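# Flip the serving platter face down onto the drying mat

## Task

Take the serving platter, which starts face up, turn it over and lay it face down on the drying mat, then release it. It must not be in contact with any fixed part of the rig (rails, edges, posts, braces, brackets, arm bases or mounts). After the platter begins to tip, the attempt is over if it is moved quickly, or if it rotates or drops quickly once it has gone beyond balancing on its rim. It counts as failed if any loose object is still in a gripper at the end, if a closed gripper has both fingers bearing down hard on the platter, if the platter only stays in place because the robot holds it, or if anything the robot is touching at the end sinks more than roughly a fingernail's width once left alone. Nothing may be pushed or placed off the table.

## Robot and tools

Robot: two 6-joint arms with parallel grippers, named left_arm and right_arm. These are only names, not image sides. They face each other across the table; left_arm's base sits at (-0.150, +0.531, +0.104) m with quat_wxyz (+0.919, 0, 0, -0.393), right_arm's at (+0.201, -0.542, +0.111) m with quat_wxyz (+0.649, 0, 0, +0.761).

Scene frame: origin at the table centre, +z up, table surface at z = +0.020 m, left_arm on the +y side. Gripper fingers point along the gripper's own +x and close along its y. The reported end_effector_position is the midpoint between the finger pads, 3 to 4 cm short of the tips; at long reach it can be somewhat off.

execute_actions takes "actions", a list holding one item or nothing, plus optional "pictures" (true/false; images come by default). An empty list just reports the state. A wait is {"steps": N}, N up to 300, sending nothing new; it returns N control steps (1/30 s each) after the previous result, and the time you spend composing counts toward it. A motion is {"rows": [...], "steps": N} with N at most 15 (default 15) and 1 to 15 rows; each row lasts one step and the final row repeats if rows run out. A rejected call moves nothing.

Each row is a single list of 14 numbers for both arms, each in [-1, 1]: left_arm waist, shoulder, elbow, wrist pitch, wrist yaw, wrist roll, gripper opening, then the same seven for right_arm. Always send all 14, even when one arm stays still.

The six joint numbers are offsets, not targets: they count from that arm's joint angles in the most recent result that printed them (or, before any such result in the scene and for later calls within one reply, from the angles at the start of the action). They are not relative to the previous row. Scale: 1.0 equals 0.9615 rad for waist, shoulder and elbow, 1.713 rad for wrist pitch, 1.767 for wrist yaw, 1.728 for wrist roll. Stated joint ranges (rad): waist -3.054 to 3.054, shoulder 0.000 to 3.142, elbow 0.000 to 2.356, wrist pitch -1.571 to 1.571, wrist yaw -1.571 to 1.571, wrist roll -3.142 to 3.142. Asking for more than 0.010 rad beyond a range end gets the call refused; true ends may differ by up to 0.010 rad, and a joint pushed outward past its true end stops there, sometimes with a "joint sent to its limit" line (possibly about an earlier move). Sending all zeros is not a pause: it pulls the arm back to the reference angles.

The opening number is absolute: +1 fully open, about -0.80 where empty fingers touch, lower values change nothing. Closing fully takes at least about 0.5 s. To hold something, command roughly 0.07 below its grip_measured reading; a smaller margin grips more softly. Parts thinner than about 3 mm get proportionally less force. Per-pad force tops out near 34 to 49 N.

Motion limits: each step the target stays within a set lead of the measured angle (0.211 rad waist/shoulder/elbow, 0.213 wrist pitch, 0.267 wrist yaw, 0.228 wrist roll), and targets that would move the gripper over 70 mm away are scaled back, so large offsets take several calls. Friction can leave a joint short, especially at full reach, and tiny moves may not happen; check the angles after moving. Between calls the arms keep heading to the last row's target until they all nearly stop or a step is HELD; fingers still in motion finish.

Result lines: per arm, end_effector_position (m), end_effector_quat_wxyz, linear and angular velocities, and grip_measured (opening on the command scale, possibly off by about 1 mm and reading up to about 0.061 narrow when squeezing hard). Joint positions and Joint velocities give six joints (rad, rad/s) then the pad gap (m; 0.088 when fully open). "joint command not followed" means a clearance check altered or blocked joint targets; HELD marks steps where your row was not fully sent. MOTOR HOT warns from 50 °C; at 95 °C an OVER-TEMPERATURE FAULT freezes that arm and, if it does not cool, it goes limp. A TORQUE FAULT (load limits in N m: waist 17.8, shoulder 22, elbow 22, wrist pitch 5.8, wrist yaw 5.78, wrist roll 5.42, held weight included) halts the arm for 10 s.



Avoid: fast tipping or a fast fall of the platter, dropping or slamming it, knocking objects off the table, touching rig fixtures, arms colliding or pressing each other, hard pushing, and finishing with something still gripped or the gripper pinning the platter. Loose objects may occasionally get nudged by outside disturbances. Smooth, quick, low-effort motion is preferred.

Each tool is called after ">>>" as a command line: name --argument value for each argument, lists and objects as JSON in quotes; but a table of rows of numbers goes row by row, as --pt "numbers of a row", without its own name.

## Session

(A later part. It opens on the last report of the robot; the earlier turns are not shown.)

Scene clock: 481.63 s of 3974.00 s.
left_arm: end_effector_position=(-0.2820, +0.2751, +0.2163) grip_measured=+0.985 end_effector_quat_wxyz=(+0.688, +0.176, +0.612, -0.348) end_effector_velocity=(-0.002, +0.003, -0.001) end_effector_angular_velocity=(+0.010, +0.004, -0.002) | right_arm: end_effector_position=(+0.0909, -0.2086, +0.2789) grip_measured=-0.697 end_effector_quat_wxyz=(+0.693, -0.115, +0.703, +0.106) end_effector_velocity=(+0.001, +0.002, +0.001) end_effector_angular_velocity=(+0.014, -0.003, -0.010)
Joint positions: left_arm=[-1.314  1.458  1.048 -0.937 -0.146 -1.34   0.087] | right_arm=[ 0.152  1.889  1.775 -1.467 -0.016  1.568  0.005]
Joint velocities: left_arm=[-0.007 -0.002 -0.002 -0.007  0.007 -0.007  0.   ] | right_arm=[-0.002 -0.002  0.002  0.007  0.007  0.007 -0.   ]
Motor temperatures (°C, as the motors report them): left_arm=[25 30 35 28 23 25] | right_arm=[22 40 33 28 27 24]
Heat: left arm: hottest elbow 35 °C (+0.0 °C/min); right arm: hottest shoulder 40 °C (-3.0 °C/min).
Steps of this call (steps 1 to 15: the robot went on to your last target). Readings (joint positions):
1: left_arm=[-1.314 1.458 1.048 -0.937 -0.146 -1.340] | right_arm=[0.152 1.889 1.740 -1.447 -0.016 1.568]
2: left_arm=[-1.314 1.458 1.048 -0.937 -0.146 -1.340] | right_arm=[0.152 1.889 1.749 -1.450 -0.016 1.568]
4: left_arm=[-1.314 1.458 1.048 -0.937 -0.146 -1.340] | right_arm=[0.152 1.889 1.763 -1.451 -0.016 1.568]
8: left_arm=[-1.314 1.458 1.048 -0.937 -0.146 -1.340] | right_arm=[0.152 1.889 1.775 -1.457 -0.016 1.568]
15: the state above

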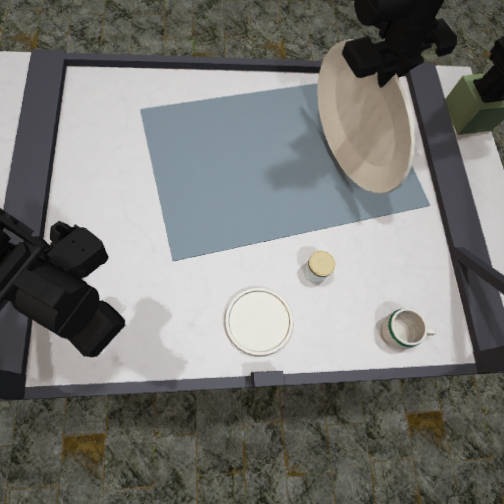

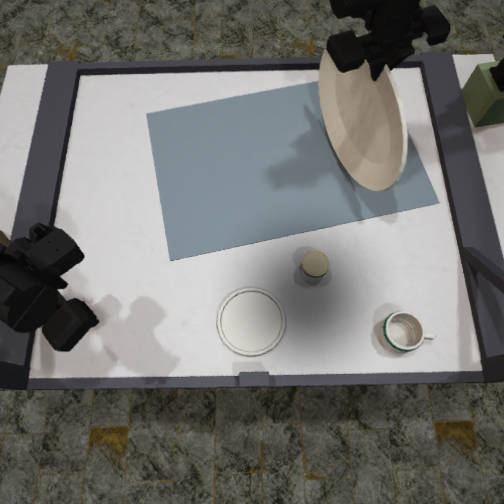

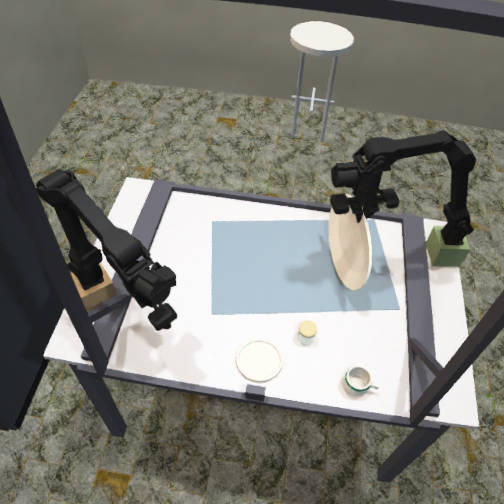

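>>> execute_actions --actions '[{"rows": [[0,0,0,0,0,0,1, 0,-0.03,0.035,0,0,-0.004,-0.78],[0,0,0,0,0,0,1, 0,-0.03,0.035,0,0,-0.01,-0.78],[0,0,0,0,0,0,1, 0,-0.03,0.035,0,0,-0.018,-0.78],[0,0,0,0,0,0,1, 0,-0.03,0.035,0,0,-0.027,-0.78],[0,0,0,0,0,0,1, 0,-0.03,0.035,0,0,-0.037,-0.78],[0,0,0,0,0,0,1, 0,-0.03,0.035,0,0,-0.048,-0.78],[0,0,0,0,0,0,1, 0,-0.03,0.035,0,0,-0.059,-0.78],[0,0,0,0,0,0,1, 0,-0.03,0.035,0,0,-0.07,-0.78],[0,0,0,0,0,0,1, 0,-0.03,0.035,0,0,-0.081,-0.78],[0,0,0,0,0,0,1, 0,-0.03,0.035,0,0,-0.092,-0.78],[0,0,0,0,0,0,1, 0,-0.03,0.035,0,0,-0.103,-0.78],[0,0,0,0,0,0,1, 0,-0.03,0.035,0,0,-0.114,-0.78],[0,0,0,0,0,0,1, 0,-0.03,0.035,0,0,-0.125,-0.78],[0,0,0,0,0,0,1, 0,-0.03,0.035,0,0,-0.136,-0.78],[0,0,0,0,0,0,1, 0,-0.03,0.035,0,0,-0.147,-0.78]], "steps": 15}]' --pictures false

>>> execute_actions --actions '[{"rows": [[0,0,0,0,0,0,1, 0,-0.03,0.035,0,0,-0.055,-0.78],[0,0,0,0,0,0,1, 0,-0.03,0.035,0,0,-0.066,-0.78],[0,0,0,0,0,0,1, 0,-0.03,0.035,0,0,-0.077,-0.78],[0,0,0,0,0,0,1, 0,-0.03,0.035,0,0,-0.088,-0.78],[0,0,0,0,0,0,1, 0,-0.03,0.035,0,0,-0.099,-0.78],[0,0,0,0,0,0,1, 0,-0.03,0.035,0,0,-0.11,-0.78],[0,0,0,0,0,0,1, 0,-0.03,0.035,0,0,-0.121,-0.78],[0,0,0,0,0,0,1, 0,-0.03,0.035,0,0,-0.132,-0.78],[0,0,0,0,0,0,1, 0,-0.03,0.035,0,0,-0.143,-0.78],[0,0,0,0,0,0,1, 0,-0.03,0.035,0,0,-0.154,-0.78],[0,0,0,0,0,0,1, 0,-0.03,0.035,0,0,-0.165,-0.78],[0,0,0,0,0,0,1, 0,-0.03,0.035,0,0,-0.176,-0.78],[0,0,0,0,0,0,1, 0,-0.03,0.035,0,0,-0.187,-0.78],[0,0,0,0,0,0,1, 0,-0.03,0.035,0,0,-0.198,-0.78],[0,0,0,0,0,0,1, 0,-0.03,0.035,0,0,-0.209,-0.78]], "steps": 15}]' --pictures false

>>> execute_actions --actions '[{"rows": [[0,0,0,0,0,0,1, 0,-0.03,0.035,0,0,-0.055,-0.78],[0,0,0,0,0,0,1, 0,-0.03,0.035,0,0,-0.066,-0.78],[0,0,0,0,0,0,1, 0,-0.03,0.035,0,0,-0.077,-0.78],[0,0,0,0,0,0,1, 0,-0.03,0.035,0,0,-0.088,-0.78],[0,0,0,0,0,0,1, 0,-0.03,0.035,0,0,-0.099,-0.78],[0,0,0,0,0,0,1, 0,-0.03,0.035,0,0,-0.11,-0.78],[0,0,0,0,0,0,1, 0,-0.03,0.035,0,0,-0.121,-0.78],[0,0,0,0,0,0,1, 0,-0.03,0.035,0,0,-0.132,-0.78],[0,0,0,0,0,0,1, 0,-0.03,0.035,0,0,-0.143,-0.78],[0,0,0,0,0,0,1, 0,-0.03,0.035,0,0,-0.154,-0.78],[0,0,0,0,0,0,1, 0,-0.03,0.035,0,0,-0.165,-0.78],[0,0,0,0,0,0,1, 0,-0.03,0.035,0,0,-0.176,-0.78],[0,0,0,0,0,0,1, 0,-0.03,0.035,0,0,-0.187,-0.78],[0,0,0,0,0,0,1, 0,-0.03,0.035,0,0,-0.198,-0.78],[0,0,0,0,0,0,1, 0,-0.03,0.035,0,0,-0.209,-0.78]], "steps": 15}]'

Scene clock: 499.67 s of 3974.00 s.
left_arm: end_effector_position=(-0.2820, +0.2751, +0.2163) grip_measured=+0.985 end_effector_quat_wxyz=(+0.688, +0.176, +0.612, -0.348) end_effector_velocity=(+0.001, +0.002, -0.000) end_effector_angular_velocity=(+0.003, -0.012, -0.008) | right_arm: end_effector_position=(+0.0909, -0.2082, +0.2791) grip_measured=-0.697 end_effector_quat_wxyz=(+0.680, -0.177, +0.690, +0.171) end_effector_velocity=(-0.001, +0.001, +0.000) end_effector_angular_velocity=(+0.006, +0.030, +0.527)
Joint positions: left_arm=[-1.314  1.458  1.048 -0.937 -0.146 -1.34   0.087] | right_arm=[ 0.152  1.889  1.776 -1.466 -0.015  1.385  0.005]
Joint velocities: left_arm=[-0.002 -0.002 -0.002 -0.007 -0.007  0.007 -0.   ] | right_arm=[-0.007 -0.002 -0.002  0.007 -0.022 -0.535  0.   ]
Motor temperatures (°C, as the motors report them): left_arm=[25 31 35 28 23 25] | right_arm=[22 46 38 28 27 24]
Heat: left arm: hottest elbow 35 °C (+0.0 °C/min); right arm: hottest shoulder 46 °C (+4.0 °C/min).
Steps of this call (steps 1 to 15: the robot went on to your last target; steps 16 to 90: nothing new was sent; then 14.53 s passed at rest; steps 91 to 105: all 15 steps of this action). Readings (joint positions):
91: left_arm=[-1.314 1.458 1.048 -0.937 -0.146 -1.340] | right_arm=[0.152 1.889 1.776 -1.466 -0.016 1.568]
92: left_arm=[-1.314 1.458 1.048 -0.937 -0.146 -1.340] | right_arm=[0.152 1.889 1.776 -1.466 -0.016 1.566]
94: left_arm=[-1.314 1.458 1.048 -0.937 -0.146 -1.340] | right_arm=[0.152 1.889 1.776 -1.466 -0.016 1.555]
98: left_arm=[-1.314 1.458 1.048 -0.937 -0.146 -1.340] | right_arm=[0.152 1.889 1.776 -1.466 -0.015 1.505]
105: the state above

Scene clock: 500.17 s of 3974.00 s.
left_arm: end_effector_position=(-0.2820, +0.2751, +0.2163) grip_measured=+0.985 end_effector_quat_wxyz=(+0.688, +0.176, +0.612, -0.348) end_effector_velocity=(+0.005, +0.003, -0.002) end_effector_angular_velocity=(+0.012, -0.034, -0.005) | right_arm: end_effector_position=(+0.0912, -0.2081, +0.2791) grip_measured=-0.697 end_effector_quat_wxyz=(+0.649, -0.273, +0.658, +0.268) end_effector_velocity=(-0.002, +0.000, +0.000) end_effector_angular_velocity=(+0.010, +0.016, +0.566)
Joint positions: left_arm=[-1.314  1.458  1.048 -0.937 -0.146 -1.34   0.087] | right_arm=[ 0.152  1.889  1.776 -1.466 -0.013  1.097  0.005]
Joint velocities: left_arm=[-0.002  0.002 -0.002 -0.022 -0.022  0.007 -0.   ] | right_arm=[ 0.002 -0.002 -0.002  0.007 -0.007 -0.564 -0.   ]
Motor temperatures (°C, as the motors report them): left_arm=[25 31 36 28 23 25] | right_arm=[22 46 38 28 27 24]
Heat: left arm: hottest elbow 36 °C (+1.0 °C/min); right arm: hottest shoulder 46 °C (+4.0 °C/min).
Steps of this call (steps 1 to 15: all 15 steps of this action). Readings (joint positions):
1: left_arm=[-1.314 1.458 1.048 -0.937 -0.146 -1.340] | right_arm=[0.152 1.889 1.776 -1.466 -0.015 1.365]
2: left_arm=[-1.314 1.458 1.048 -0.937 -0.146 -1.340] | right_arm=[0.152 1.889 1.776 -1.466 -0.015 1.346]
4: left_arm=[-1.314 1.458 1.048 -0.937 -0.146 -1.340] | right_arm=[0.152 1.889 1.776 -1.466 -0.014 1.307]
8: left_arm=[-1.314 1.458 1.048 -0.937 -0.146 -1.340] | right_arm=[0.152 1.889 1.776 -1.466 -0.013 1.230]
15: the state above

Scene clock: 500.67 s of 3974.00 s.
left_arm: end_effector_position=(-0.2820, +0.2751, +0.2163) grip_measured=+0.985 end_effector_quat_wxyz=(+0.688, +0.176, +0.612, -0.348) end_effector_velocity=(+0.001, +0.001, +0.001) end_effector_angular_velocity=(-0.002, -0.002, +0.020) | right_arm: end_effector_position=(+0.0917, -0.2080, +0.2791) grip_measured=-0.697 end_effector_quat_wxyz=(+0.604, -0.364, +0.612, +0.359) end_effector_velocity=(+0.001, -0.002, +0.000) end_effector_angular_velocity=(-0.001, -0.003, +0.581)
Joint positions: left_arm=[-1.314  1.458  1.048 -0.937 -0.146 -1.34   0.087] | right_arm=[ 0.152  1.889  1.776 -1.466 -0.01   0.809  0.005]
Joint velocities: left_arm=[-0.002 -0.002  0.002 -0.007 -0.007 -0.022 -0.   ] | right_arm=[ 0.002 -0.002 -0.002 -0.007  0.007 -0.579 -0.   ]
Motor temperatures (°C, as the motors report them): left_arm=[25 31 36 28 23 25] | right_arm=[22 46 38 28 27 24]
Heat: left arm: hottest elbow 36 °C (+1.0 °C/min); right arm: hottest shoulder 46 °C (+4.0 °C/min).
Steps of this call (steps 1 to 15: all 15 steps of this action). Readings (joint positions):
1: left_arm=[-1.314 1.458 1.048 -0.937 -0.146 -1.340] | right_arm=[0.152 1.889 1.776 -1.466 -0.012 1.077]
2: left_arm=[-1.314 1.458 1.048 -0.937 -0.146 -1.340] | right_arm=[0.152 1.889 1.776 -1.466 -0.012 1.058]
4: left_arm=[-1.314 1.458 1.048 -0.937 -0.146 -1.340] | right_arm=[0.152 1.889 1.776 -1.466 -0.011 1.019]
8: left_arm=[-1.314 1.458 1.048 -0.937 -0.146 -1.340] | right_arm=[0.152 1.889 1.776 -1.466 -0.010 0.942]
15: the state above

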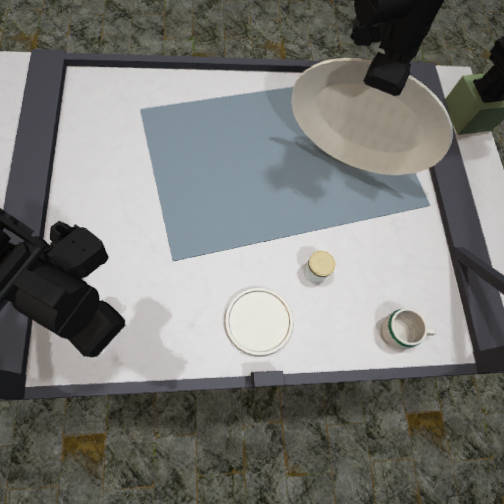

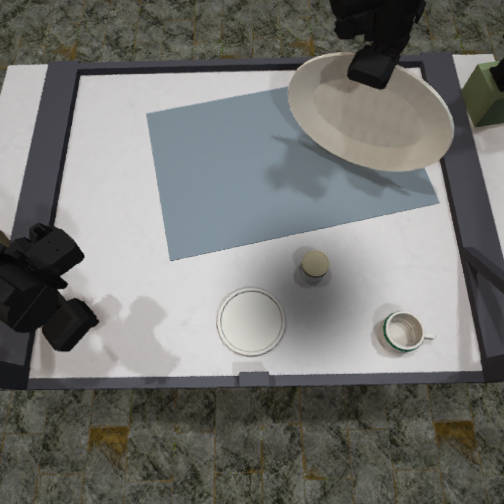

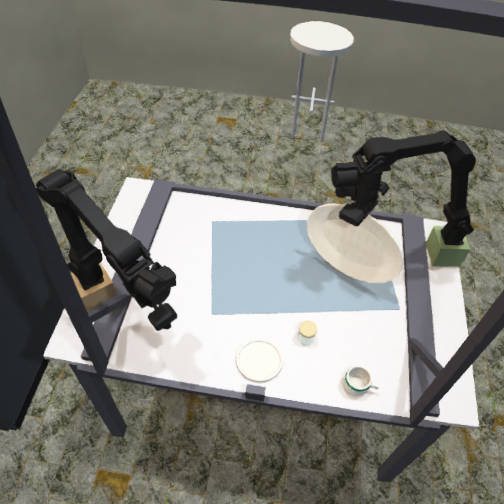

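>>> execute_actions --actions '[{"rows": [[0,0,0,0,0,0,1,0,-0.03,0.035,0,0,-0.046,-0.78],[0,0,0,0,0,0,1,0,-0.03,0.035,0,0,-0.052,-0.78],[0,0,0,0,0,0,1,0,-0.03,0.035,0,0,-0.06,-0.78],[0,0,0,0,0,0,1,0,-0.03,0.035,0,0,-0.069,-0.78],[0,0,0,0,0,0,1,0,-0.03,0.035,0,0,-0.079,-0.78],[0,0,0,0,0,0,1,0,-0.03,0.035,0,0,-0.09,-0.78],[0,0,0,0,0,0,1,0,-0.03,0.035,0,0,-0.101,-0.78],[0,0,0,0,0,0,1,0,-0.03,0.035,0,0,-0.112,-0.78],[0,0,0,0,0,0,1,0,-0.03,0.035,0,0,-0.123,-0.78],[0,0,0,0,0,0,1,0,-0.03,0.035,0,0,-0.134,-0.78],[0,0,0,0,0,0,1,0,-0.03,0.035,0,0,-0.145,-0.78],[0,0,0,0,0,0,1,0,-0.03,0.035,0,0,-0.156,-0.78],[0,0,0,0,0,0,1,0,-0.03,0.035,0,0,-0.167,-0.78],[0,0,0,0,0,0,1,0,-0.03,0.035,0,0,-0.178,-0.78],[0,0,0,0,0,0,1,0,-0.03,0.035,0,0,-0.189,-0.78]]}]' --pictures false

>>> execute_actions --actions '[{"rows": [[0,0,0,0,0,0,1,0,-0.03,0.035,0,0,-0.055,-0.78],[0,0,0,0,0,0,1,0,-0.03,0.035,0,0,-0.066,-0.78],[0,0,0,0,0,0,1,0,-0.03,0.035,0,0,-0.077,-0.78],[0,0,0,0,0,0,1,0,-0.03,0.035,0,0,-0.088,-0.78],[0,0,0,0,0,0,1,0,-0.03,0.035,0,0,-0.099,-0.78],[0,0,0,0,0,0,1,0,-0.03,0.035,0,0,-0.11,-0.78],[0,0,0,0,0,0,1,0,-0.03,0.035,0,0,-0.121,-0.78],[0,0,0,0,0,0,1,0,-0.03,0.035,0,0,-0.132,-0.78],[0,0,0,0,0,0,1,0,-0.03,0.035,0,0,-0.143,-0.78],[0,0,0,0,0,0,1,0,-0.03,0.035,0,0,-0.154,-0.78],[0,0,0,0,0,0,1,0,-0.03,0.035,0,0,-0.165,-0.78],[0,0,0,0,0,0,1,0,-0.03,0.035,0,0,-0.176,-0.78],[0,0,0,0,0,0,1,0,-0.03,0.035,0,0,-0.187,-0.78],[0,0,0,0,0,0,1,0,-0.03,0.035,0,0,-0.198,-0.78],[0,0,0,0,0,0,1,0,-0.03,0.035,0,0,-0.209,-0.78]]}]' --pictures false

>>> execute_actions --actions '[{"rows": [[0,0,0,0,0,0,1,0,-0.03,0.035,0,0,-0.055,-0.78],[0,0,0,0,0,0,1,0,-0.03,0.035,0,0,-0.066,-0.78],[0,0,0,0,0,0,1,0,-0.03,0.035,0,0,-0.077,-0.78],[0,0,0,0,0,0,1,0,-0.03,0.035,0,0,-0.088,-0.78],[0,0,0,0,0,0,1,0,-0.03,0.035,0,0,-0.099,-0.78],[0,0,0,0,0,0,1,0,-0.03,0.035,0,0,-0.11,-0.78],[0,0,0,0,0,0,1,0,-0.03,0.035,0,0,-0.121,-0.78],[0,0,0,0,0,0,1,0,-0.03,0.035,0,0,-0.132,-0.78],[0,0,0,0,0,0,1,0,-0.03,0.035,0,0,-0.143,-0.78],[0,0,0,0,0,0,1,0,-0.03,0.035,0,0,-0.154,-0.78],[0,0,0,0,0,0,1,0,-0.03,0.035,0,0,-0.165,-0.78],[0,0,0,0,0,0,1,0,-0.03,0.035,0,0,-0.176,-0.78],[0,0,0,0,0,0,1,0,-0.03,0.035,0,0,-0.187,-0.78],[0,0,0,0,0,0,1,0,-0.03,0.035,0,0,-0.198,-0.78],[0,0,0,0,0,0,1,0,-0.03,0.035,0,0,-0.209,-0.78]]}]'

>>> execute_actions --actions '[{"rows": [[0,0,0,0,0,0,1,0,-0.03,0.035,0,0,-0.055,-0.78],[0,0,0,0,0,0,1,0,-0.03,0.035,0,0,-0.066,-0.78],[0,0,0,0,0,0,1,0,-0.03,0.035,0,0,-0.077,-0.78],[0,0,0,0,0,0,1,0,-0.03,0.035,0,0,-0.088,-0.78],[0,0,0,0,0,0,1,0,-0.03,0.035,0,0,-0.099,-0.78],[0,0,0,0,0,0,1,0,-0.03,0.035,0,0,-0.11,-0.78],[0,0,0,0,0,0,1,0,-0.03,0.035,0,0,-0.121,-0.78],[0,0,0,0,0,0,1,0,-0.03,0.035,0,0,-0.132,-0.78],[0,0,0,0,0,0,1,0,-0.03,0.035,0,0,-0.143,-0.78],[0,0,0,0,0,0,1,0,-0.03,0.035,0,0,-0.154,-0.78],[0,0,0,0,0,0,1,0,-0.03,0.035,0,0,-0.165,-0.78],[0,0,0,0,0,0,1,0,-0.03,0.035,0,0,-0.176,-0.78],[0,0,0,0,0,0,1,0,-0.03,0.035,0,0,-0.187,-0.78],[0,0,0,0,0,0,1,0,-0.03,0.035,0,0,-0.198,-0.78],[0,0,0,0,0,0,1,0,-0.03,0.035,0,0,-0.209,-0.78]]}]' --pictures false

>>> execute_actions --actions '[{"rows": [[0,0,0,0,0,0,1,0,-0.03,0.035,0,0,-0.055,-0.78],[0,0,0,0,0,0,1,0,-0.03,0.035,0,0,-0.066,-0.78],[0,0,0,0,0,0,1,0,-0.03,0.035,0,0,-0.077,-0.78],[0,0,0,0,0,0,1,0,-0.03,0.035,0,0,-0.088,-0.78],[0,0,0,0,0,0,1,0,-0.03,0.035,0,0,-0.099,-0.78],[0,0,0,0,0,0,1,0,-0.03,0.035,0,0,-0.11,-0.78],[0,0,0,0,0,0,1,0,-0.03,0.035,0,0,-0.121,-0.78],[0,0,0,0,0,0,1,0,-0.03,0.035,0,0,-0.132,-0.78],[0,0,0,0,0,0,1,0,-0.03,0.035,0,0,-0.143,-0.78],[0,0,0,0,0,0,1,0,-0.03,0.035,0,0,-0.154,-0.78],[0,0,0,0,0,0,1,0,-0.03,0.035,0,0,-0.165,-0.78],[0,0,0,0,0,0,1,0,-0.03,0.035,0,0,-0.176,-0.78],[0,0,0,0,0,0,1,0,-0.03,0.035,0,0,-0.187,-0.78],[0,0,0,0,0,0,1,0,-0.03,0.035,0,0,-0.198,-0.78],[0,0,0,0,0,0,1,0,-0.03,0.035,0,0,-0.209,-0.78]]}]' --pictures false

>>> execute_actions --actions '[{"rows": [[0,0,0,0,0,0,1,0,-0.03,0.035,0,0,-0.055,-0.78],[0,0,0,0,0,0,1,0,-0.03,0.035,0,0,-0.066,-0.78],[0,0,0,0,0,0,1,0,-0.03,0.035,0,0,-0.077,-0.78],[0,0,0,0,0,0,1,0,-0.03,0.035,0,0,-0.088,-0.78],[0,0,0,0,0,0,1,0,-0.03,0.035,0,0,-0.099,-0.78],[0,0,0,0,0,0,1,0,-0.03,0.035,0,0,-0.11,-0.78],[0,0,0,0,0,0,1,0,-0.03,0.035,0,0,-0.121,-0.78],[0,0,0,0,0,0,1,0,-0.03,0.035,0,0,-0.132,-0.78],[0,0,0,0,0,0,1,0,-0.03,0.035,0,0,-0.143,-0.78],[0,0,0,0,0,0,1,0,-0.03,0.035,0,0,-0.154,-0.78],[0,0,0,0,0,0,1,0,-0.03,0.035,0,0,-0.165,-0.78],[0,0,0,0,0,0,1,0,-0.03,0.035,0,0,-0.176,-0.78],[0,0,0,0,0,0,1,0,-0.03,0.035,0,0,-0.187,-0.78],[0,0,0,0,0,0,1,0,-0.03,0.035,0,0,-0.198,-0.78],[0,0,0,0,0,0,1,0,-0.03,0.035,0,0,-0.209,-0.78]]}]' --pictures false

>>> execute_actions --actions '[{"rows": [[0,0,0,0,0,0,1,0,-0.03,0.035,0,0,-0.055,-0.78],[0,0,0,0,0,0,1,0,-0.03,0.035,0,0,-0.066,-0.78],[0,0,0,0,0,0,1,0,-0.03,0.035,0,0,-0.077,-0.78],[0,0,0,0,0,0,1,0,-0.03,0.035,0,0,-0.088,-0.78],[0,0,0,0,0,0,1,0,-0.03,0.035,0,0,-0.099,-0.78],[0,0,0,0,0,0,1,0,-0.03,0.035,0,0,-0.11,-0.78],[0,0,0,0,0,0,1,0,-0.03,0.035,0,0,-0.121,-0.78],[0,0,0,0,0,0,1,0,-0.03,0.035,0,0,-0.132,-0.78],[0,0,0,0,0,0,1,0,-0.03,0.035,0,0,-0.143,-0.78],[0,0,0,0,0,0,1,0,-0.03,0.035,0,0,-0.154,-0.78],[0,0,0,0,0,0,1,0,-0.03,0.035,0,0,-0.165,-0.78],[0,0,0,0,0,0,1,0,-0.03,0.035,0,0,-0.176,-0.78],[0,0,0,0,0,0,1,0,-0.03,0.035,0,0,-0.187,-0.78],[0,0,0,0,0,0,1,0,-0.03,0.035,0,0,-0.198,-0.78],[0,0,0,0,0,0,1,0,-0.03,0.035,0,0,-0.209,-0.78]]}]' --pictures false

>>> execute_actions --actions '[{"rows": [[0,0,0,0,0,0,1,0,-0.03,0.035,0,0,-0.055,-0.78],[0,0,0,0,0,0,1,0,-0.03,0.035,0,0,-0.066,-0.78],[0,0,0,0,0,0,1,0,-0.03,0.035,0,0,-0.077,-0.78],[0,0,0,0,0,0,1,0,-0.03,0.035,0,0,-0.088,-0.78],[0,0,0,0,0,0,1,0,-0.03,0.035,0,0,-0.099,-0.78],[0,0,0,0,0,0,1,0,-0.03,0.035,0,0,-0.11,-0.78],[0,0,0,0,0,0,1,0,-0.03,0.035,0,0,-0.121,-0.78],[0,0,0,0,0,0,1,0,-0.03,0.035,0,0,-0.132,-0.78],[0,0,0,0,0,0,1,0,-0.03,0.035,0,0,-0.143,-0.78],[0,0,0,0,0,0,1,0,-0.03,0.035,0,0,-0.154,-0.78],[0,0,0,0,0,0,1,0,-0.03,0.035,0,0,-0.165,-0.78],[0,0,0,0,0,0,1,0,-0.03,0.035,0,0,-0.176,-0.78],[0,0,0,0,0,0,1,0,-0.03,0.035,0,0,-0.187,-0.78],[0,0,0,0,0,0,1,0,-0.03,0.035,0,0,-0.198,-0.78],[0,0,0,0,0,0,1,0,-0.03,0.035,0,0,-0.209,-0.78]]}]' --pictures false

>>> execute_actions --actions '[{"steps": 12}]'

Scene clock: 555.17 s of 3974.00 s.
left_arm: end_effector_position=(-0.2820, +0.2751, +0.2163) grip_measured=+0.985 end_effector_quat_wxyz=(+0.688, +0.176, +0.612, -0.348) end_effector_velocity=(+0.003, +0.001, -0.001) end_effector_angular_velocity=(-0.001, -0.027, -0.005) | right_arm: end_effector_position=(+0.0922, -0.2078, +0.2791) grip_measured=-0.697 end_effector_quat_wxyz=(+0.554, -0.438, +0.560, +0.434) end_effector_velocity=(+0.003, -0.004, +0.001) end_effector_angular_velocity=(-0.012, -0.007, +0.547)
Joint positions: left_arm=[-1.314  1.458  1.048 -0.937 -0.146 -1.34   0.087] | right_arm=[ 0.152  1.889  1.776 -1.466 -0.006  0.553  0.005]
Joint velocities: left_arm=[-0.002  0.002 -0.002 -0.007 -0.022  0.007 -0.   ] | right_arm=[-0.002 -0.002  0.002 -0.022  0.007 -0.549 -0.   ]
Motor temperatures (°C, as the motors report them): left_arm=[25 31 36 28 23 25] | right_arm=[22 52 42 27 27 24]
Heat: left arm: hottest elbow 36 °C (+1.0 °C/min); right arm: hottest shoulder 52 °C (+7.1 °C/min). Fold the right arm in close to its base before you think long.
MOTOR HOT: a motor of the right arm reached 50 °C. Now the hottest motor of the right arm, joint 2 (shoulder), reports 52 °C. The temperature limit of the motors' drives, at which the controller stops that arm, is 95 °C. To cool a motor, set the load down, stop pushing, or move to a pose that needs little force.
Steps of this call (steps 1 to 30: the robot went on to your last target; steps 31 to 90: nothing new was sent; then 51.00 s passed at rest; steps 91 to 105: all 15 steps of this action). Readings (joint positions):
91: left_arm=[-1.314 1.458 1.048 -0.937 -0.146 -1.340] | right_arm=[0.152 1.889 1.776 -1.466 -0.009 0.737]
92: left_arm=[-1.314 1.458 1.048 -0.937 -0.146 -1.340] | right_arm=[0.152 1.889 1.776 -1.466 -0.008 0.735]
94: left_arm=[-1.314 1.458 1.048 -0.937 -0.146 -1.340] | right_arm=[0.152 1.889 1.776 -1.466 -0.007 0.723]
98: left_arm=[-1.314 1.458 1.048 -0.937 -0.146 -1.340] | right_arm=[0.152 1.889 1.776 -1.466 -0.006 0.673]
105: the state above

Scene clock: 555.67 s of 3974.00 s.
left_arm: end_effector_position=(-0.2820, +0.2751, +0.2163) grip_measured=+0.985 end_effector_quat_wxyz=(+0.688, +0.176, +0.612, -0.348) end_effector_velocity=(-0.000, +0.003, -0.002) end_effector_angular_velocity=(+0.014, +0.002, +0.003) | right_arm: end_effector_position=(+0.0927, -0.2076, +0.2791) grip_measured=-0.697 end_effector_quat_wxyz=(+0.486, -0.514, +0.490, +0.509) end_effector_velocity=(+0.001, -0.003, -0.001) end_effector_angular_velocity=(-0.014, +0.008, +0.576)
Joint positions: left_arm=[-1.314  1.458  1.048 -0.937 -0.146 -1.34   0.087] | right_arm=[ 0.152  1.889  1.776 -1.466 -0.002  0.265  0.005]
Joint velocities: left_arm=[-0.002  0.002 -0.002 -0.007  0.007 -0.007 -0.   ] | right_arm=[-0.002 -0.002 -0.007 -0.007 -0.007 -0.579  0.   ]
Motor temperatures (°C, as the motors report them): left_arm=[25 31 36 28 23 25] | right_arm=[22 52 42 27 27 24]
Heat: left arm: hottest elbow 36 °C (+1.0 °C/min); right arm: hottest shoulder 52 °C (+7.1 °C/min). Fold the right arm in close to its base before you think long.
MOTOR HOT: still on. Now the hottest motor of the right arm, joint 2 (shoulder), reports 52 °C; a drive's own limit is 95 °C.
Steps of this call (steps 1 to 15: all 15 steps of this action). Readings (joint positions):
1: left_arm=[-1.314 1.458 1.048 -0.937 -0.146 -1.340] | right_arm=[0.152 1.889 1.776 -1.466 -0.006 0.534]
2: left_arm=[-1.314 1.458 1.048 -0.937 -0.146 -1.340] | right_arm=[0.152 1.889 1.776 -1.466 -0.005 0.514]
4: left_arm=[-1.314 1.458 1.048 -0.937 -0.146 -1.340] | right_arm=[0.152 1.889 1.776 -1.466 -0.004 0.475]
8: left_arm=[-1.314 1.458 1.048 -0.937 -0.146 -1.340] | right_arm=[0.152 1.889 1.776 -1.466 -0.002 0.398]
15: the state above

Scene clock: 556.17 s of 3974.00 s.
left_arm: end_effector_position=(-0.2820, +0.2751, +0.2163) grip_measured=+0.985 end_effector_quat_wxyz=(+0.688, +0.176, +0.612, -0.348) end_effector_velocity=(+0.001, +0.002, -0.001) end_effector_angular_velocity=(+0.010, +0.008, +0.022) | right_arm: end_effector_position=(+0.0930, -0.2071, +0.2790) grip_measured=-0.697 end_effector_quat_wxyz=(+0.408, -0.578, +0.411, +0.574) end_effector_velocity=(+0.000, -0.002, +0.000) end_effector_angular_velocity=(-0.011, +0.008, +0.591)
Joint positions: left_arm=[-1.314  1.458  1.048 -0.937 -0.146 -1.34   0.087] | right_arm=[ 0.152  1.889  1.776 -1.464  0.    -0.023  0.005]
Joint velocities: left_arm=[ 0.002 -0.002 -0.002 -0.007  0.007 -0.022  0.   ] | right_arm=[-0.002 -0.002 -0.002 -0.007 -0.007 -0.593  0.   ]
Motor temperatures (°C, as the motors report them): left_arm=[25 31 36 28 23 25] | right_arm=[22 52 42 27 27 24]
Heat: left arm: hottest elbow 36 °C (+1.0 °C/min); right arm: hottest shoulder 52 °C (+7.1 °C/min). Fold the right arm in close to its base before you think long.
MOTOR HOT: still on. Now the hottest motor of the right arm, joint 2 (shoulder), reports 52 °C; a drive's own limit is 95 °C.
Steps of this call (steps 1 to 15: all 15 steps of this action). Readings (joint positions):
1: left_arm=[-1.314 1.458 1.048 -0.937 -0.146 -1.340] | right_arm=[0.152 1.889 1.776 -1.466 -0.002 0.245]
2: left_arm=[-1.314 1.458 1.048 -0.937 -0.146 -1.340] | right_arm=[0.152 1.889 1.776 -1.465 -0.002 0.226]
4: left_arm=[-1.314 1.458 1.048 -0.937 -0.146 -1.340] | right_arm=[0.152 1.889 1.776 -1.465 -0.001 0.187]
8: left_arm=[-1.314 1.458 1.048 -0.937 -0.146 -1.340] | right_arm=[0.152 1.889 1.776 -1.465 0.000 0.110]
15: the state above

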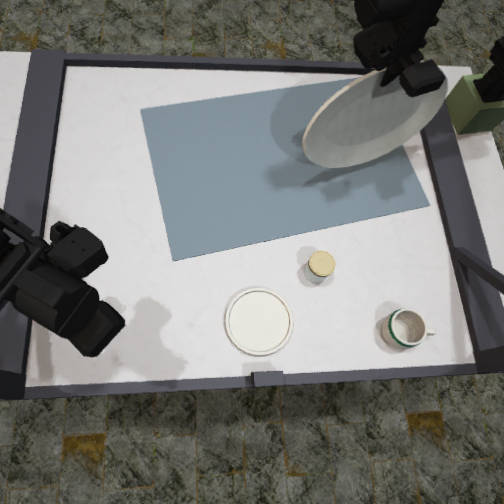

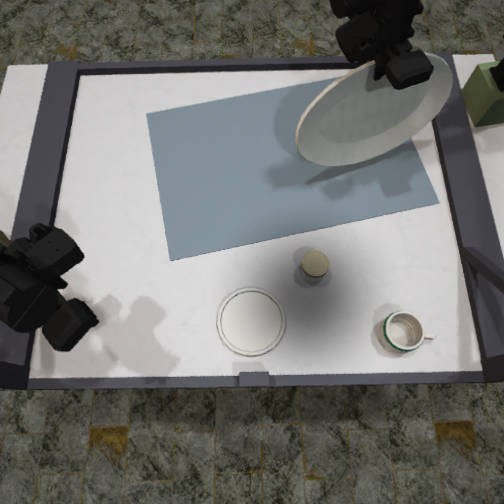

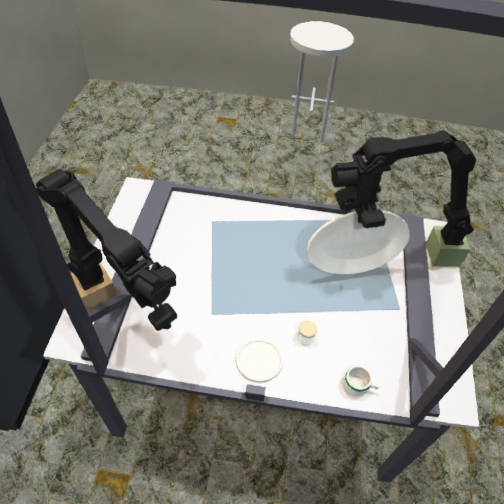

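Scene clock: 556.67 s of 3974.00 s.
left_arm: end_effector_position=(-0.2820, +0.2751, +0.2163) grip_measured=+0.985 end_effector_quat_wxyz=(+0.688, +0.176, +0.612, -0.348) end_effector_velocity=(+0.001, +0.001, +0.001) end_effector_angular_velocity=(-0.002, -0.002, +0.020) | right_arm: end_effector_position=(+0.0931, -0.2067, +0.2790) grip_measured=-0.697 end_effector_quat_wxyz=(+0.322, -0.631, +0.323, +0.627) end_effector_velocity=(+0.003, -0.002, +0.000) end_effector_angular_velocity=(-0.007, -0.007, +0.576)
Joint positions: left_arm=[-1.314  1.458  1.048 -0.937 -0.146 -1.34   0.087] | right_arm=[ 0.152  1.889  1.776 -1.462  0.002 -0.312  0.005]
Joint velocities: left_arm=[-0.002 -0.002  0.002 -0.007 -0.007 -0.022  0.   ] | right_arm=[-0.002 -0.002 -0.002 -0.007  0.007 -0.579 -0.   ]
Motor temperatures (°C, as the motors report them): left_arm=[25 31 36 28 23 25] | right_arm=[22 52 42 27 27 24]
Heat: left arm: hottest elbow 36 °C (+1.0 °C/min); right arm: hottest shoulder 52 °C (+6.1 °C/min). Fold the right arm in close to its base before you think long.
MOTOR HOT: still on. Now the hottest motor of the right arm, joint 2 (shoulder), reports 52 °C; a drive's own limit is 95 °C.
Steps of this call (steps 1 to 15: all 15 steps of this action). Readings (joint positions):
1: left_arm=[-1.314 1.458 1.048 -0.937 -0.146 -1.340] | right_arm=[0.152 1.889 1.776 -1.464 0.000 -0.043]
2: left_arm=[-1.314 1.458 1.048 -0.937 -0.146 -1.340] | right_arm=[0.152 1.889 1.776 -1.464 0.001 -0.062]
4: left_arm=[-1.314 1.458 1.048 -0.937 -0.146 -1.340] | right_arm=[0.152 1.889 1.776 -1.463 0.002 -0.102]
8: left_arm=[-1.314 1.458 1.048 -0.937 -0.146 -1.340] | right_arm=[0.152 1.889 1.776 -1.462 0.002 -0.178]
15: the state above

Scene clock: 557.17 s of 3974.00 s.
left_arm: end_effector_position=(-0.2820, +0.2751, +0.2163) grip_measured=+0.985 end_effector_quat_wxyz=(+0.688, +0.176, +0.612, -0.348) end_effector_velocity=(+0.000, +0.001, +0.001) end_effector_angular_velocity=(+0.006, +0.011, +0.022) | right_arm: end_effector_position=(+0.0930, -0.2060, +0.2790) grip_measured=-0.697 end_effector_quat_wxyz=(+0.229, -0.670, +0.229, +0.668) end_effector_velocity=(-0.003, +0.000, +0.000) end_effector_angular_velocity=(-0.002, +0.024, +0.576)
Joint positions: left_arm=[-1.314  1.458  1.048 -0.937 -0.146 -1.34   0.087] | right_arm=[ 0.152  1.889  1.776 -1.459  0.003 -0.6    0.005]
Joint velocities: left_arm=[ 0.002 -0.002  0.002 -0.007  0.007 -0.022 -0.   ] | right_arm=[-0.002 -0.002 -0.002  0.007 -0.022 -0.579 -0.   ]
Motor temperatures (°C, as the motors report them): left_arm=[25 31 36 28 23 25] | right_arm=[22 52 42 27 27 24]
Heat: left arm: hottest elbow 36 °C (+1.0 °C/min); right arm: hottest shoulder 52 °C (+6.0 °C/min). Fold the right arm in close to its base before you think long.
MOTOR HOT: still on. Now the hottest motor of the right arm, joint 2 (shoulder), reports 52 °C; a drive's own limit is 95 °C.
Steps of this call (steps 1 to 15: all 15 steps of this action). Readings (joint positions):
1: left_arm=[-1.314 1.458 1.048 -0.937 -0.146 -1.340] | right_arm=[0.152 1.889 1.776 -1.462 0.002 -0.331]
2: left_arm=[-1.314 1.458 1.048 -0.937 -0.146 -1.340] | right_arm=[0.152 1.889 1.776 -1.462 0.002 -0.351]
4: left_arm=[-1.314 1.458 1.048 -0.937 -0.146 -1.340] | right_arm=[0.152 1.889 1.776 -1.461 0.003 -0.390]
8: left_arm=[-1.314 1.458 1.048 -0.937 -0.146 -1.340] | right_arm=[0.152 1.889 1.776 -1.460 0.003 -0.466]
15: the state above

Scene clock: 557.67 s of 3974.00 s.
left_arm: end_effector_position=(-0.2820, +0.2751, +0.2163) grip_measured=+0.985 end_effector_quat_wxyz=(+0.688, +0.176, +0.612, -0.348) end_effector_velocity=(+0.002, +0.001, +0.000) end_effector_angular_velocity=(-0.005, -0.020, +0.005) | right_arm: end_effector_position=(+0.0928, -0.2054, +0.2790) grip_measured=-0.697 end_effector_quat_wxyz=(+0.131, -0.696, +0.130, +0.694) end_effector_velocity=(-0.001, -0.004, -0.001) end_effector_angular_velocity=(-0.020, +0.016, +0.562)
Joint positions: left_arm=[-1.314  1.458  1.048 -0.937 -0.146 -1.34   0.087] | right_arm=[ 0.152  1.889  1.776 -1.457  0.003 -0.888  0.005]
Joint velocities: left_arm=[-0.007 -0.002 -0.002 -0.007 -0.022 -0.007 -0.   ] | right_arm=[-0.002 -0.002 -0.007 -0.007 -0.022 -0.564 -0.   ]
Motor temperatures (°C, as the motors report them): left_arm=[25 31 36 28 23 25] | right_arm=[22 52 42 27 27 24]
Heat: left arm: hottest elbow 36 °C (+1.0 °C/min); right arm: hottest shoulder 52 °C (+6.1 °C/min). Fold the right arm in close to its base before you think long.
MOTOR HOT: still on. Now the hottest motor of the right arm, joint 2 (shoulder), reports 52 °C; a drive's own limit is 95 °C.
Steps of this call (steps 1 to 15: all 15 steps of this action). Readings (joint positions):
1: left_arm=[-1.314 1.458 1.048 -0.937 -0.146 -1.340] | right_arm=[0.152 1.889 1.776 -1.459 0.003 -0.619]
2: left_arm=[-1.314 1.458 1.048 -0.937 -0.146 -1.340] | right_arm=[0.152 1.889 1.776 -1.459 0.003 -0.639]
4: left_arm=[-1.314 1.458 1.048 -0.937 -0.146 -1.340] | right_arm=[0.152 1.889 1.776 -1.458 0.003 -0.678]
8: left_arm=[-1.314 1.458 1.048 -0.937 -0.146 -1.340] | right_arm=[0.152 1.889 1.776 -1.457 0.003 -0.755]
15: the state above

Scene clock: 558.17 s of 3974.00 s.
left_arm: end_effector_position=(-0.2820, +0.2751, +0.2163) grip_measured=+0.985 end_effector_quat_wxyz=(+0.688, +0.176, +0.612, -0.348) end_effector_velocity=(-0.001, -0.000, +0.000) end_effector_angular_velocity=(-0.010, -0.000, +0.001) | right_arm: end_effector_position=(+0.0926, -0.2047, +0.2790) grip_measured=-0.697 end_effector_quat_wxyz=(+0.031, -0.707, +0.027, +0.706) end_effector_velocity=(+0.000, -0.001, -0.000) end_effector_angular_velocity=(-0.010, +0.002, +0.576)
Joint positions: left_arm=[-1.314  1.458  1.048 -0.937 -0.146 -1.34   0.087] | right_arm=[ 0.152  1.889  1.776 -1.453  0.003 -1.177  0.005]
Joint velocities: left_arm=[-0.007 -0.002 -0.002  0.007 -0.007 -0.007 -0.   ] | right_arm=[-0.002  0.002  0.002 -0.007 -0.007 -0.579 -0.   ]
Motor temperatures (°C, as the motors report them): left_arm=[25 31 36 28 23 25] | right_arm=[22 52 42 27 27 24]
Heat: left arm: hottest elbow 36 °C (+1.0 °C/min); right arm: hottest shoulder 52 °C (+6.0 °C/min). Fold the right arm in close to its base before you think long.
MOTOR HOT: still on. Now the hottest motor of the right arm, joint 2 (shoulder), reports 52 °C; a drive's own limit is 95 °C.
Steps of this call (steps 1 to 15: all 15 steps of this action). Readings (joint positions):
1: left_arm=[-1.314 1.458 1.048 -0.937 -0.146 -1.340] | right_arm=[0.152 1.889 1.776 -1.456 0.003 -0.907]
2: left_arm=[-1.314 1.458 1.048 -0.937 -0.146 -1.340] | right_arm=[0.152 1.889 1.776 -1.456 0.003 -0.927]
4: left_arm=[-1.314 1.458 1.048 -0.937 -0.146 -1.340] | right_arm=[0.152 1.889 1.776 -1.455 0.003 -0.966]
8: left_arm=[-1.314 1.458 1.048 -0.937 -0.146 -1.340] | right_arm=[0.152 1.889 1.776 -1.453 0.003 -1.043]
15: the state above

Scene clock: 558.67 s of 3974.00 s.
left_arm: end_effector_position=(-0.2820, +0.2751, +0.2163) grip_measured=+0.985 end_effector_quat_wxyz=(+0.688, +0.176, +0.612, -0.348) end_effector_velocity=(+0.001, +0.002, -0.000) end_effector_angular_velocity=(+0.002, -0.008, +0.006) | right_arm: end_effector_position=(+0.0924, -0.2041, +0.2790) grip_measured=-0.697 end_effector_quat_wxyz=(-0.070, -0.704, -0.075, +0.703) end_effector_velocity=(-0.001, +0.001, +0.003) end_effector_angular_velocity=(+0.014, +0.008, +0.562)
Joint positions: left_arm=[-1.314  1.458  1.048 -0.937 -0.146 -1.34   0.087] | right_arm=[ 0.152  1.889  1.776 -1.45   0.003 -1.465  0.005]
Joint velocities: left_arm=[-0.002 -0.002 -0.002 -0.007 -0.007 -0.007 -0.   ] | right_arm=[-0.002 -0.007  0.002  0.007 -0.007 -0.564 -0.   ]
Motor temperatures (°C, as the motors report them): left_arm=[25 31 36 28 23 25] | right_arm=[22 52 42 27 27 24]
Heat: left arm: hottest elbow 36 °C (+1.0 °C/min); right arm: hottest shoulder 52 °C (+6.1 °C/min). Fold the right arm in close to its base before you think long.
MOTOR HOT: still on. Now the hottest motor of the right arm, joint 2 (shoulder), reports 52 °C; a drive's own limit is 95 °C.
Steps of this call (steps 1 to 15: all 15 steps of this action). Readings (joint positions):
1: left_arm=[-1.314 1.458 1.048 -0.937 -0.146 -1.340] | right_arm=[0.152 1.889 1.776 -1.453 0.003 -1.196]
2: left_arm=[-1.314 1.458 1.048 -0.937 -0.146 -1.340] | right_arm=[0.152 1.889 1.776 -1.453 0.003 -1.216]
4: left_arm=[-1.314 1.458 1.048 -0.937 -0.146 -1.340] | right_arm=[0.152 1.889 1.776 -1.452 0.003 -1.255]
8: left_arm=[-1.314 1.458 1.048 -0.937 -0.146 -1.340] | right_arm=[0.152 1.889 1.776 -1.450 0.003 -1.331]
15: the state above

Scene clock: 559.07 s of 3974.00 s.
left_arm: end_effector_position=(-0.2820, +0.2751, +0.2163) grip_measured=+0.985 end_effector_quat_wxyz=(+0.688, +0.176, +0.612, -0.348) end_effector_velocity=(-0.002, -0.005, +0.001) end_effector_angular_velocity=(-0.023, +0.007, +0.006) | right_arm: end_effector_position=(+0.0924, -0.2041, +0.2790) grip_measured=-0.697 end_effector_quat_wxyz=(+0.093, +0.701, +0.099, -0.700) end_effector_velocity=(+0.000, -0.001, +0.001) end_effector_angular_velocity=(-0.005, +0.006, +0.020)
Joint positions: left_arm=[-1.314  1.458  1.048 -0.937 -0.146 -1.34   0.087] | right_arm=[ 0.152  1.889  1.776 -1.45   0.003 -1.532  0.005]
Joint velocities: left_arm=[-0.002  0.002  0.002  0.022 -0.007 -0.007  0.   ] | right_arm=[-0.002 -0.002  0.002 -0.007 -0.007 -0.022 -0.   ]
Motor temperatures (°C, as the motors report them): left_arm=[25 31 36 28 23 25] | right_arm=[22 52 42 27 27 24]
Heat: left arm: hottest elbow 36 °C (+1.0 °C/min); right arm: hottest shoulder 52 °C (+6.1 °C/min). Fold the right arm in close to its base before you think long.
MOTOR HOT: still on. Now the hottest motor of the right arm, joint 2 (shoulder), reports 52 °C; a drive's own limit is 95 °C.
Steps of this call (steps 1 to 12: the robot went on to your last target). Readings (joint positions):
1: left_arm=[-1.314 1.458 1.048 -0.937 -0.146 -1.340] | right_arm=[0.152 1.889 1.776 -1.450 0.003 -1.481]
2: left_arm=[-1.314 1.458 1.048 -0.937 -0.146 -1.340] | right_arm=[0.152 1.889 1.776 -1.450 0.003 -1.494]
4: left_arm=[-1.314 1.458 1.048 -0.937 -0.146 -1.340] | right_arm=[0.152 1.889 1.776 -1.450 0.003 -1.511]
8: left_arm=[-1.314 1.458 1.048 -0.937 -0.146 -1.340] | right_arm=[0.152 1.889 1.776 -1.450 0.003 -1.527]
12: the state above

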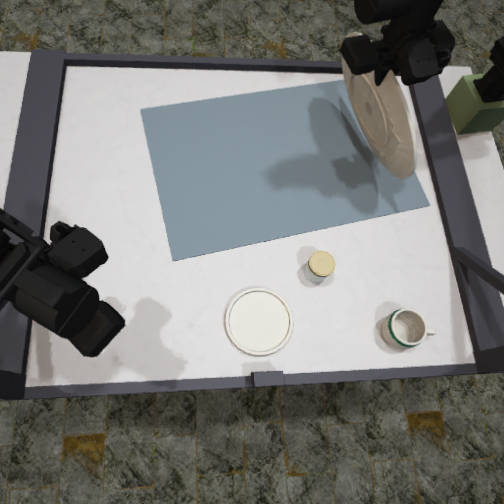

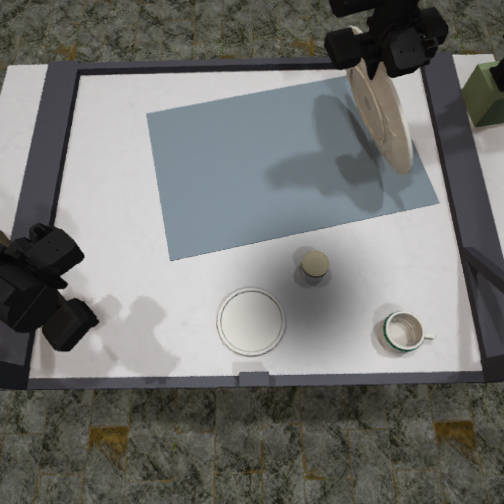

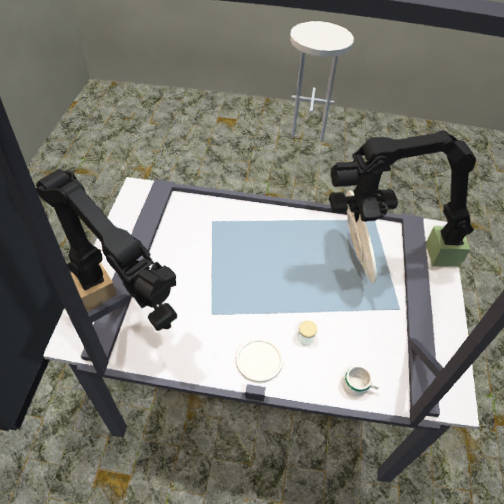

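>>> execute_actions --actions '[]'

Scene clock: 571.13 s of 3974.00 s.
left_arm: end_effector_position=(-0.2820, +0.2751, +0.2163) grip_measured=+0.985 end_effector_quat_wxyz=(+0.688, +0.176, +0.612, -0.348) end_effector_velocity=(+0.004, +0.004, -0.001) end_effector_angular_velocity=(+0.015, -0.016, +0.011) | right_arm: end_effector_position=(+0.0924, -0.2041, +0.2790) grip_measured=-0.697 end_effector_quat_wxyz=(+0.095, +0.701, +0.100, -0.700) end_effector_velocity=(+0.001, -0.002, +0.002) end_effector_angular_velocity=(-0.005, +0.006, +0.005)
Joint positions: left_arm=[-1.314  1.458  1.048 -0.937 -0.146 -1.34   0.087] | right_arm=[ 0.152  1.889  1.776 -1.45   0.003 -1.536  0.005]
Joint velocities: left_arm=[ 0.002 -0.002 -0.002 -0.022 -0.007 -0.007 -0.   ] | right_arm=[-0.002 -0.007 -0.002 -0.007 -0.007 -0.007 -0.   ]
Motor temperatures (°C, as the motors report them): left_arm=[25 31 36 28 23 25] | right_arm=[22 53 43 27 27 24]
Heat: left arm: hottest elbow 36 °C (+0.0 °C/min); right arm: hottest shoulder 53 °C (+5.0 °C/min). Fold the right arm in close to its base before you think long.
MOTOR HOT: still on. Now the hottest motor of the right arm, joint 2 (shoulder), reports 53 °C; a drive's own limit is 95 °C.
Steps of this call (steps 1 to 30: the robot went on to your last target; steps 31 to 90: nothing new was sent; then 9.07 s passed at rest). Readings (joint positions):
1: left_arm=[-1.314 1.458 1.048 -0.937 -0.146 -1.340] | right_arm=[0.152 1.889 1.776 -1.450 0.003 -1.533]
2: left_arm=[-1.314 1.458 1.048 -0.937 -0.146 -1.340] | right_arm=[0.152 1.889 1.776 -1.450 0.003 -1.533]
4: left_arm=[-1.314 1.458 1.048 -0.937 -0.146 -1.340] | right_arm=[0.152 1.889 1.776 -1.450 0.003 -1.535]
8: left_arm=[-1.314 1.458 1.048 -0.937 -0.146 -1.340] | right_arm=[0.152 1.889 1.776 -1.450 0.003 -1.535]
90: the state above
All arms were judged still, so your last target was given up. Only a new action makes them travel on or press farther. Fingers that are still opening or closing keep moving.

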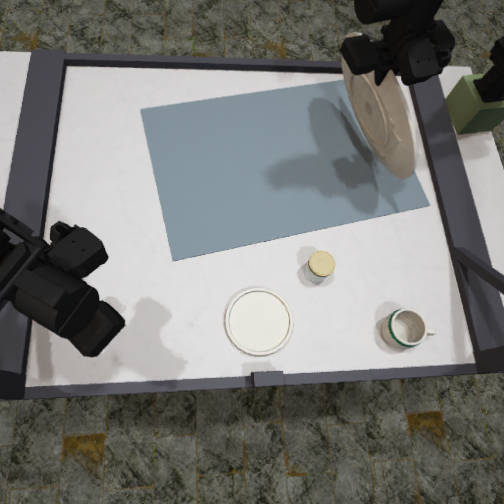

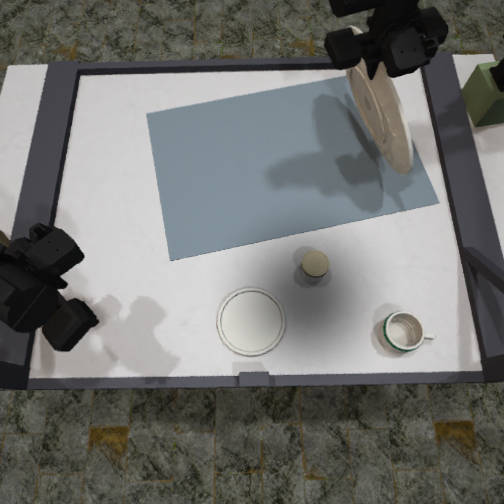

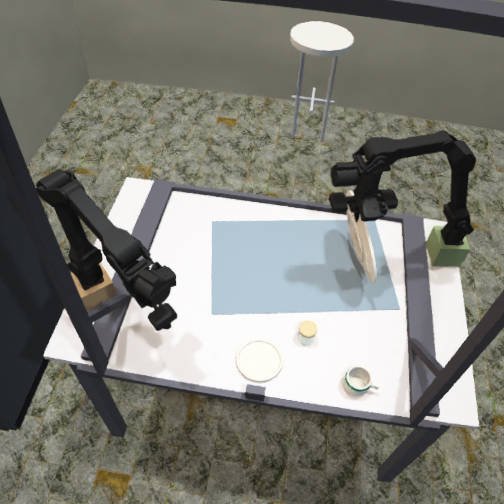

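>>> execute_actions --actions '[{"rows":[[0,0,0,0,0,0,1,0,-0.027,0.038,0.005,0,-0.002,-0.78],[0,0,0,0,0,0,1,0,-0.025,0.042,0.01,0,-0.004,-0.78],[0,0,0,0,0,0,1,0,-0.022,0.045,0.015,0,-0.006,-0.78],[0,0,0,0,0,0,1,0,-0.019,0.049,0.02,0,-0.008,-0.78],[0,0,0,0,0,0,1,0,-0.017,0.053,0.025,0,-0.01,-0.78],[0,0,0,0,0,0,1,0,-0.014,0.056,0.03,0,-0.012,-0.78],[0,0,0,0,0,0,1,0,-0.011,0.06,0.035,0,-0.014,-0.78],[0,0,0,0,0,0,1,0,-0.009,0.064,0.04,0,-0.016,-0.78],[0,0,0,0,0,0,1,0,-0.006,0.067,0.045,0,-0.018,-0.78],[0,0,0,0,0,0,1,0,-0.003,0.071,0.05,0,-0.02,-0.78],[0,0,0,0,0,0,1,0,-0.001,0.075,0.055,0,-0.021,-0.78],[0,0,0,0,0,0,1,0,0.002,0.078,0.06,0,-0.021,-0.78],[0,0,0,0,0,0,1,0,0.005,0.082,0.065,0,-0.021,-0.78],[0,0,0,0,0,0,1,0,0.007,0.086,0.07,0,-0.021,-0.78],[0,0,0,0,0,0,1,0,0.01,0.09,0.075,0,-0.021,-0.78]],"steps":15}]' --pictures false

>>> execute_actions --actions '[{"rows":[[0,0,0,0,0,0,1,0,-0.017,0.055,0.022,0,0,-0.78],[0,0,0,0,0,0,1,0,-0.015,0.058,0.026,0,0,-0.78],[0,0,0,0,0,0,1,0,-0.012,0.061,0.031,0,0,-0.78],[0,0,0,0,0,0,1,0,-0.009,0.064,0.035,0,0,-0.78],[0,0,0,0,0,0,1,0,-0.007,0.067,0.04,0,0,-0.78],[0,0,0,0,0,0,1,0,-0.004,0.07,0.044,0,0,-0.78],[0,0,0,0,0,0,1,0,-0.001,0.073,0.049,0,0,-0.78],[0,0,0,0,0,0,1,0,0.001,0.076,0.053,0,0,-0.78],[0,0,0,0,0,0,1,0,0.004,0.079,0.058,0,0,-0.78],[0,0,0,0,0,0,1,0,0.007,0.082,0.062,0,0,-0.78],[0,0,0,0,0,0,1,0,0.009,0.085,0.067,0,0,-0.78],[0,0,0,0,0,0,1,0,0.012,0.088,0.071,0,0,-0.78],[0,0,0,0,0,0,1,0,0.015,0.091,0.076,0,0,-0.78],[0,0,0,0,0,0,1,0,0.017,0.094,0.08,0,0,-0.78],[0,0,0,0,0,0,1,0,0.02,0.097,0.085,0,0,-0.78]],"steps":15}]' --pictures false

>>> execute_actions --actions '[{"steps":15}]'

Scene clock: 616.67 s of 3974.00 s.
left_arm: end_effector_position=(-0.2820, +0.2751, +0.2163) grip_measured=+0.985 end_effector_quat_wxyz=(+0.688, +0.176, +0.612, -0.348) end_effector_velocity=(+0.003, +0.001, +0.000) end_effector_angular_velocity=(-0.005, -0.024, -0.005) | right_arm: end_effector_position=(+0.0842, -0.1786, +0.2788) grip_measured=-0.697 end_effector_quat_wxyz=(+0.071, +0.693, +0.144, -0.703) end_effector_velocity=(-0.019, +0.066, -0.001) end_effector_angular_velocity=(+0.211, +0.055, +0.048)
Joint positions: left_arm=[-1.314  1.458  1.048 -0.937 -0.146 -1.34   0.087] | right_arm=[ 0.152  1.913  1.802 -1.356  0.003 -1.566  0.005]
Joint velocities: left_arm=[-0.002 -0.002 -0.002 -0.007 -0.022  0.007 -0.   ] | right_arm=[-0.002  0.085  0.09   0.212  0.007 -0.051 -0.   ]
Motor temperatures (°C, as the motors report them): left_arm=[25 31 36 28 23 25] | right_arm=[22 55 44 26 27 24]
Heat: left arm: hottest elbow 36 °C (+0.0 °C/min); right arm: hottest shoulder 55 °C (+3.0 °C/min). Fold the right arm in close to its base before you think long.
MOTOR HOT: still on. Now the hottest motor of the right arm, joint 2 (shoulder), reports 55 °C; a drive's own limit is 95 °C.
Steps of this call (steps 1 to 90: nothing new was sent; then 42.03 s passed at rest; steps 91 to 105: all 15 steps of this action). Readings (joint positions):
91: left_arm=[-1.314 1.458 1.048 -0.937 -0.146 -1.340] | right_arm=[0.152 1.889 1.776 -1.450 0.003 -1.536]
92: left_arm=[-1.314 1.458 1.048 -0.937 -0.146 -1.340] | right_arm=[0.152 1.889 1.776 -1.448 0.003 -1.536]
94: left_arm=[-1.314 1.458 1.048 -0.937 -0.146 -1.340] | right_arm=[0.152 1.889 1.776 -1.441 0.003 -1.539]
98: left_arm=[-1.314 1.458 1.048 -0.937 -0.146 -1.340] | right_arm=[0.152 1.894 1.781 -1.411 0.003 -1.550]
105: the state above

Scene clock: 617.17 s of 3974.00 s.
left_arm: end_effector_position=(-0.2820, +0.2751, +0.2163) grip_measured=+0.985 end_effector_quat_wxyz=(+0.688, +0.176, +0.612, -0.348) end_effector_velocity=(+0.002, +0.005, -0.001) end_effector_angular_velocity=(+0.015, -0.020, -0.013) | right_arm: end_effector_position=(+0.0747, -0.1491, +0.2768) grip_measured=-0.697 end_effector_quat_wxyz=(+0.036, +0.685, +0.178, -0.705) end_effector_velocity=(-0.020, +0.061, +0.002) end_effector_angular_velocity=(+0.200, +0.070, +0.006)
Joint positions: left_arm=[-1.314  1.458  1.048 -0.937 -0.146 -1.34   0.087] | right_arm=[ 0.152  1.95   1.832 -1.249  0.003 -1.566  0.005]
Joint velocities: left_arm=[-0.007 -0.002 -0.002 -0.022 -0.007  0.007 -0.   ] | right_arm=[-0.002  0.076  0.076  0.212 -0.007 -0.007 -0.   ]
Motor temperatures (°C, as the motors report them): left_arm=[25 31 36 28 23 25] | right_arm=[22 55 44 26 27 24]
Heat: left arm: hottest elbow 36 °C (+0.0 °C/min); right arm: hottest shoulder 55 °C (+3.0 °C/min). Fold the right arm in close to its base before you think long.
MOTOR HOT: still on. Now the hottest motor of the right arm, joint 2 (shoulder), reports 55 °C; a drive's own limit is 95 °C.
Steps of this call (steps 1 to 15: all 15 steps of this action). Readings (joint positions):
1: left_arm=[-1.314 1.458 1.048 -0.937 -0.146 -1.340] | right_arm=[0.152 1.915 1.804 -1.348 0.003 -1.566]
2: left_arm=[-1.314 1.458 1.048 -0.937 -0.146 -1.340] | right_arm=[0.152 1.917 1.805 -1.340 0.003 -1.566]
4: left_arm=[-1.314 1.458 1.048 -0.937 -0.146 -1.340] | right_arm=[0.152 1.921 1.808 -1.327 0.003 -1.566]
8: left_arm=[-1.314 1.458 1.048 -0.937 -0.146 -1.340] | right_arm=[0.152 1.930 1.815 -1.302 0.003 -1.566]
15: the state above

Scene clock: 617.67 s of 3974.00 s.
left_arm: end_effector_position=(-0.2820, +0.2751, +0.2163) grip_measured=+0.985 end_effector_quat_wxyz=(+0.688, +0.176, +0.612, -0.348) end_effector_velocity=(+0.002, +0.003, -0.000) end_effector_angular_velocity=(+0.002, -0.008, +0.006) | right_arm: end_effector_position=(+0.0722, -0.1414, +0.2766) grip_measured=-0.697 end_effector_quat_wxyz=(+0.027, +0.683, +0.187, -0.706) end_effector_velocity=(+0.001, -0.002, -0.000) end_effector_angular_velocity=(-0.008, -0.000, +0.021)
Joint positions: left_arm=[-1.314  1.458  1.048 -0.937 -0.146 -1.34   0.087] | right_arm=[ 0.152  1.961  1.842 -1.222  0.003 -1.566  0.005]
Joint velocities: left_arm=[-0.002 -0.007 -0.007 -0.007 -0.007 -0.007 -0.   ] | right_arm=[-0.002 -0.002 -0.002 -0.007 -0.007 -0.022 -0.   ]
Motor temperatures (°C, as the motors report them): left_arm=[25 31 36 28 23 25] | right_arm=[22 55 44 26 27 24]
Heat: left arm: hottest elbow 36 °C (+0.0 °C/min); right arm: hottest shoulder 55 °C (+3.0 °C/min). Fold the right arm in close to its base before you think long.
MOTOR HOT: still on. Now the hottest motor of the right arm, joint 2 (shoulder), reports 55 °C; a drive's own limit is 95 °C.
Steps of this call (steps 1 to 15: the robot went on to your last target). Readings (joint positions):
1: left_arm=[-1.314 1.458 1.048 -0.937 -0.146 -1.340] | right_arm=[0.152 1.953 1.835 -1.242 0.003 -1.566]
2: left_arm=[-1.314 1.458 1.048 -0.937 -0.146 -1.340] | right_arm=[0.152 1.955 1.837 -1.236 0.003 -1.566]
4: left_arm=[-1.314 1.458 1.048 -0.937 -0.146 -1.340] | right_arm=[0.152 1.958 1.840 -1.227 0.003 -1.566]
8: left_arm=[-1.314 1.458 1.048 -0.937 -0.146 -1.340] | right_arm=[0.152 1.959 1.842 -1.225 0.003 -1.566]
15: the state above

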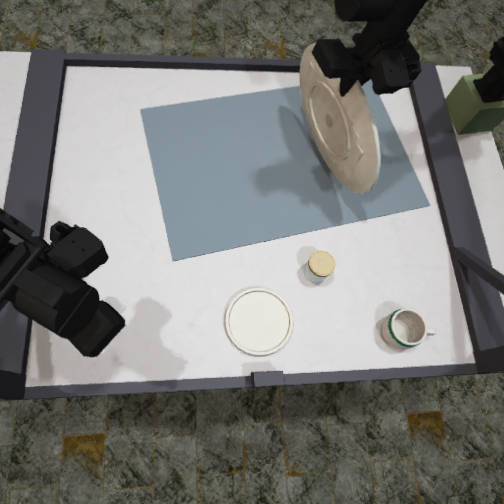

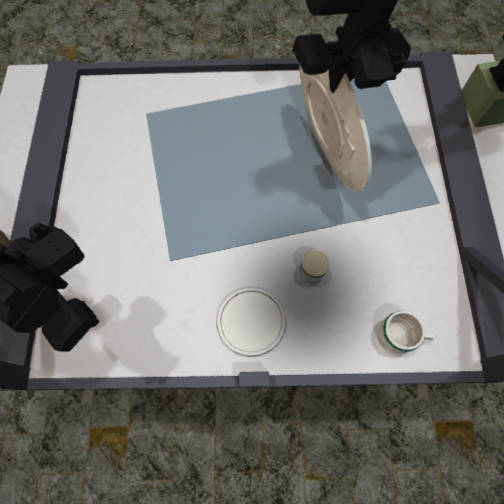

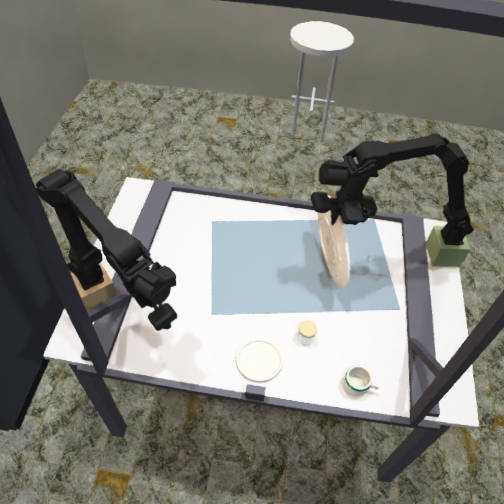

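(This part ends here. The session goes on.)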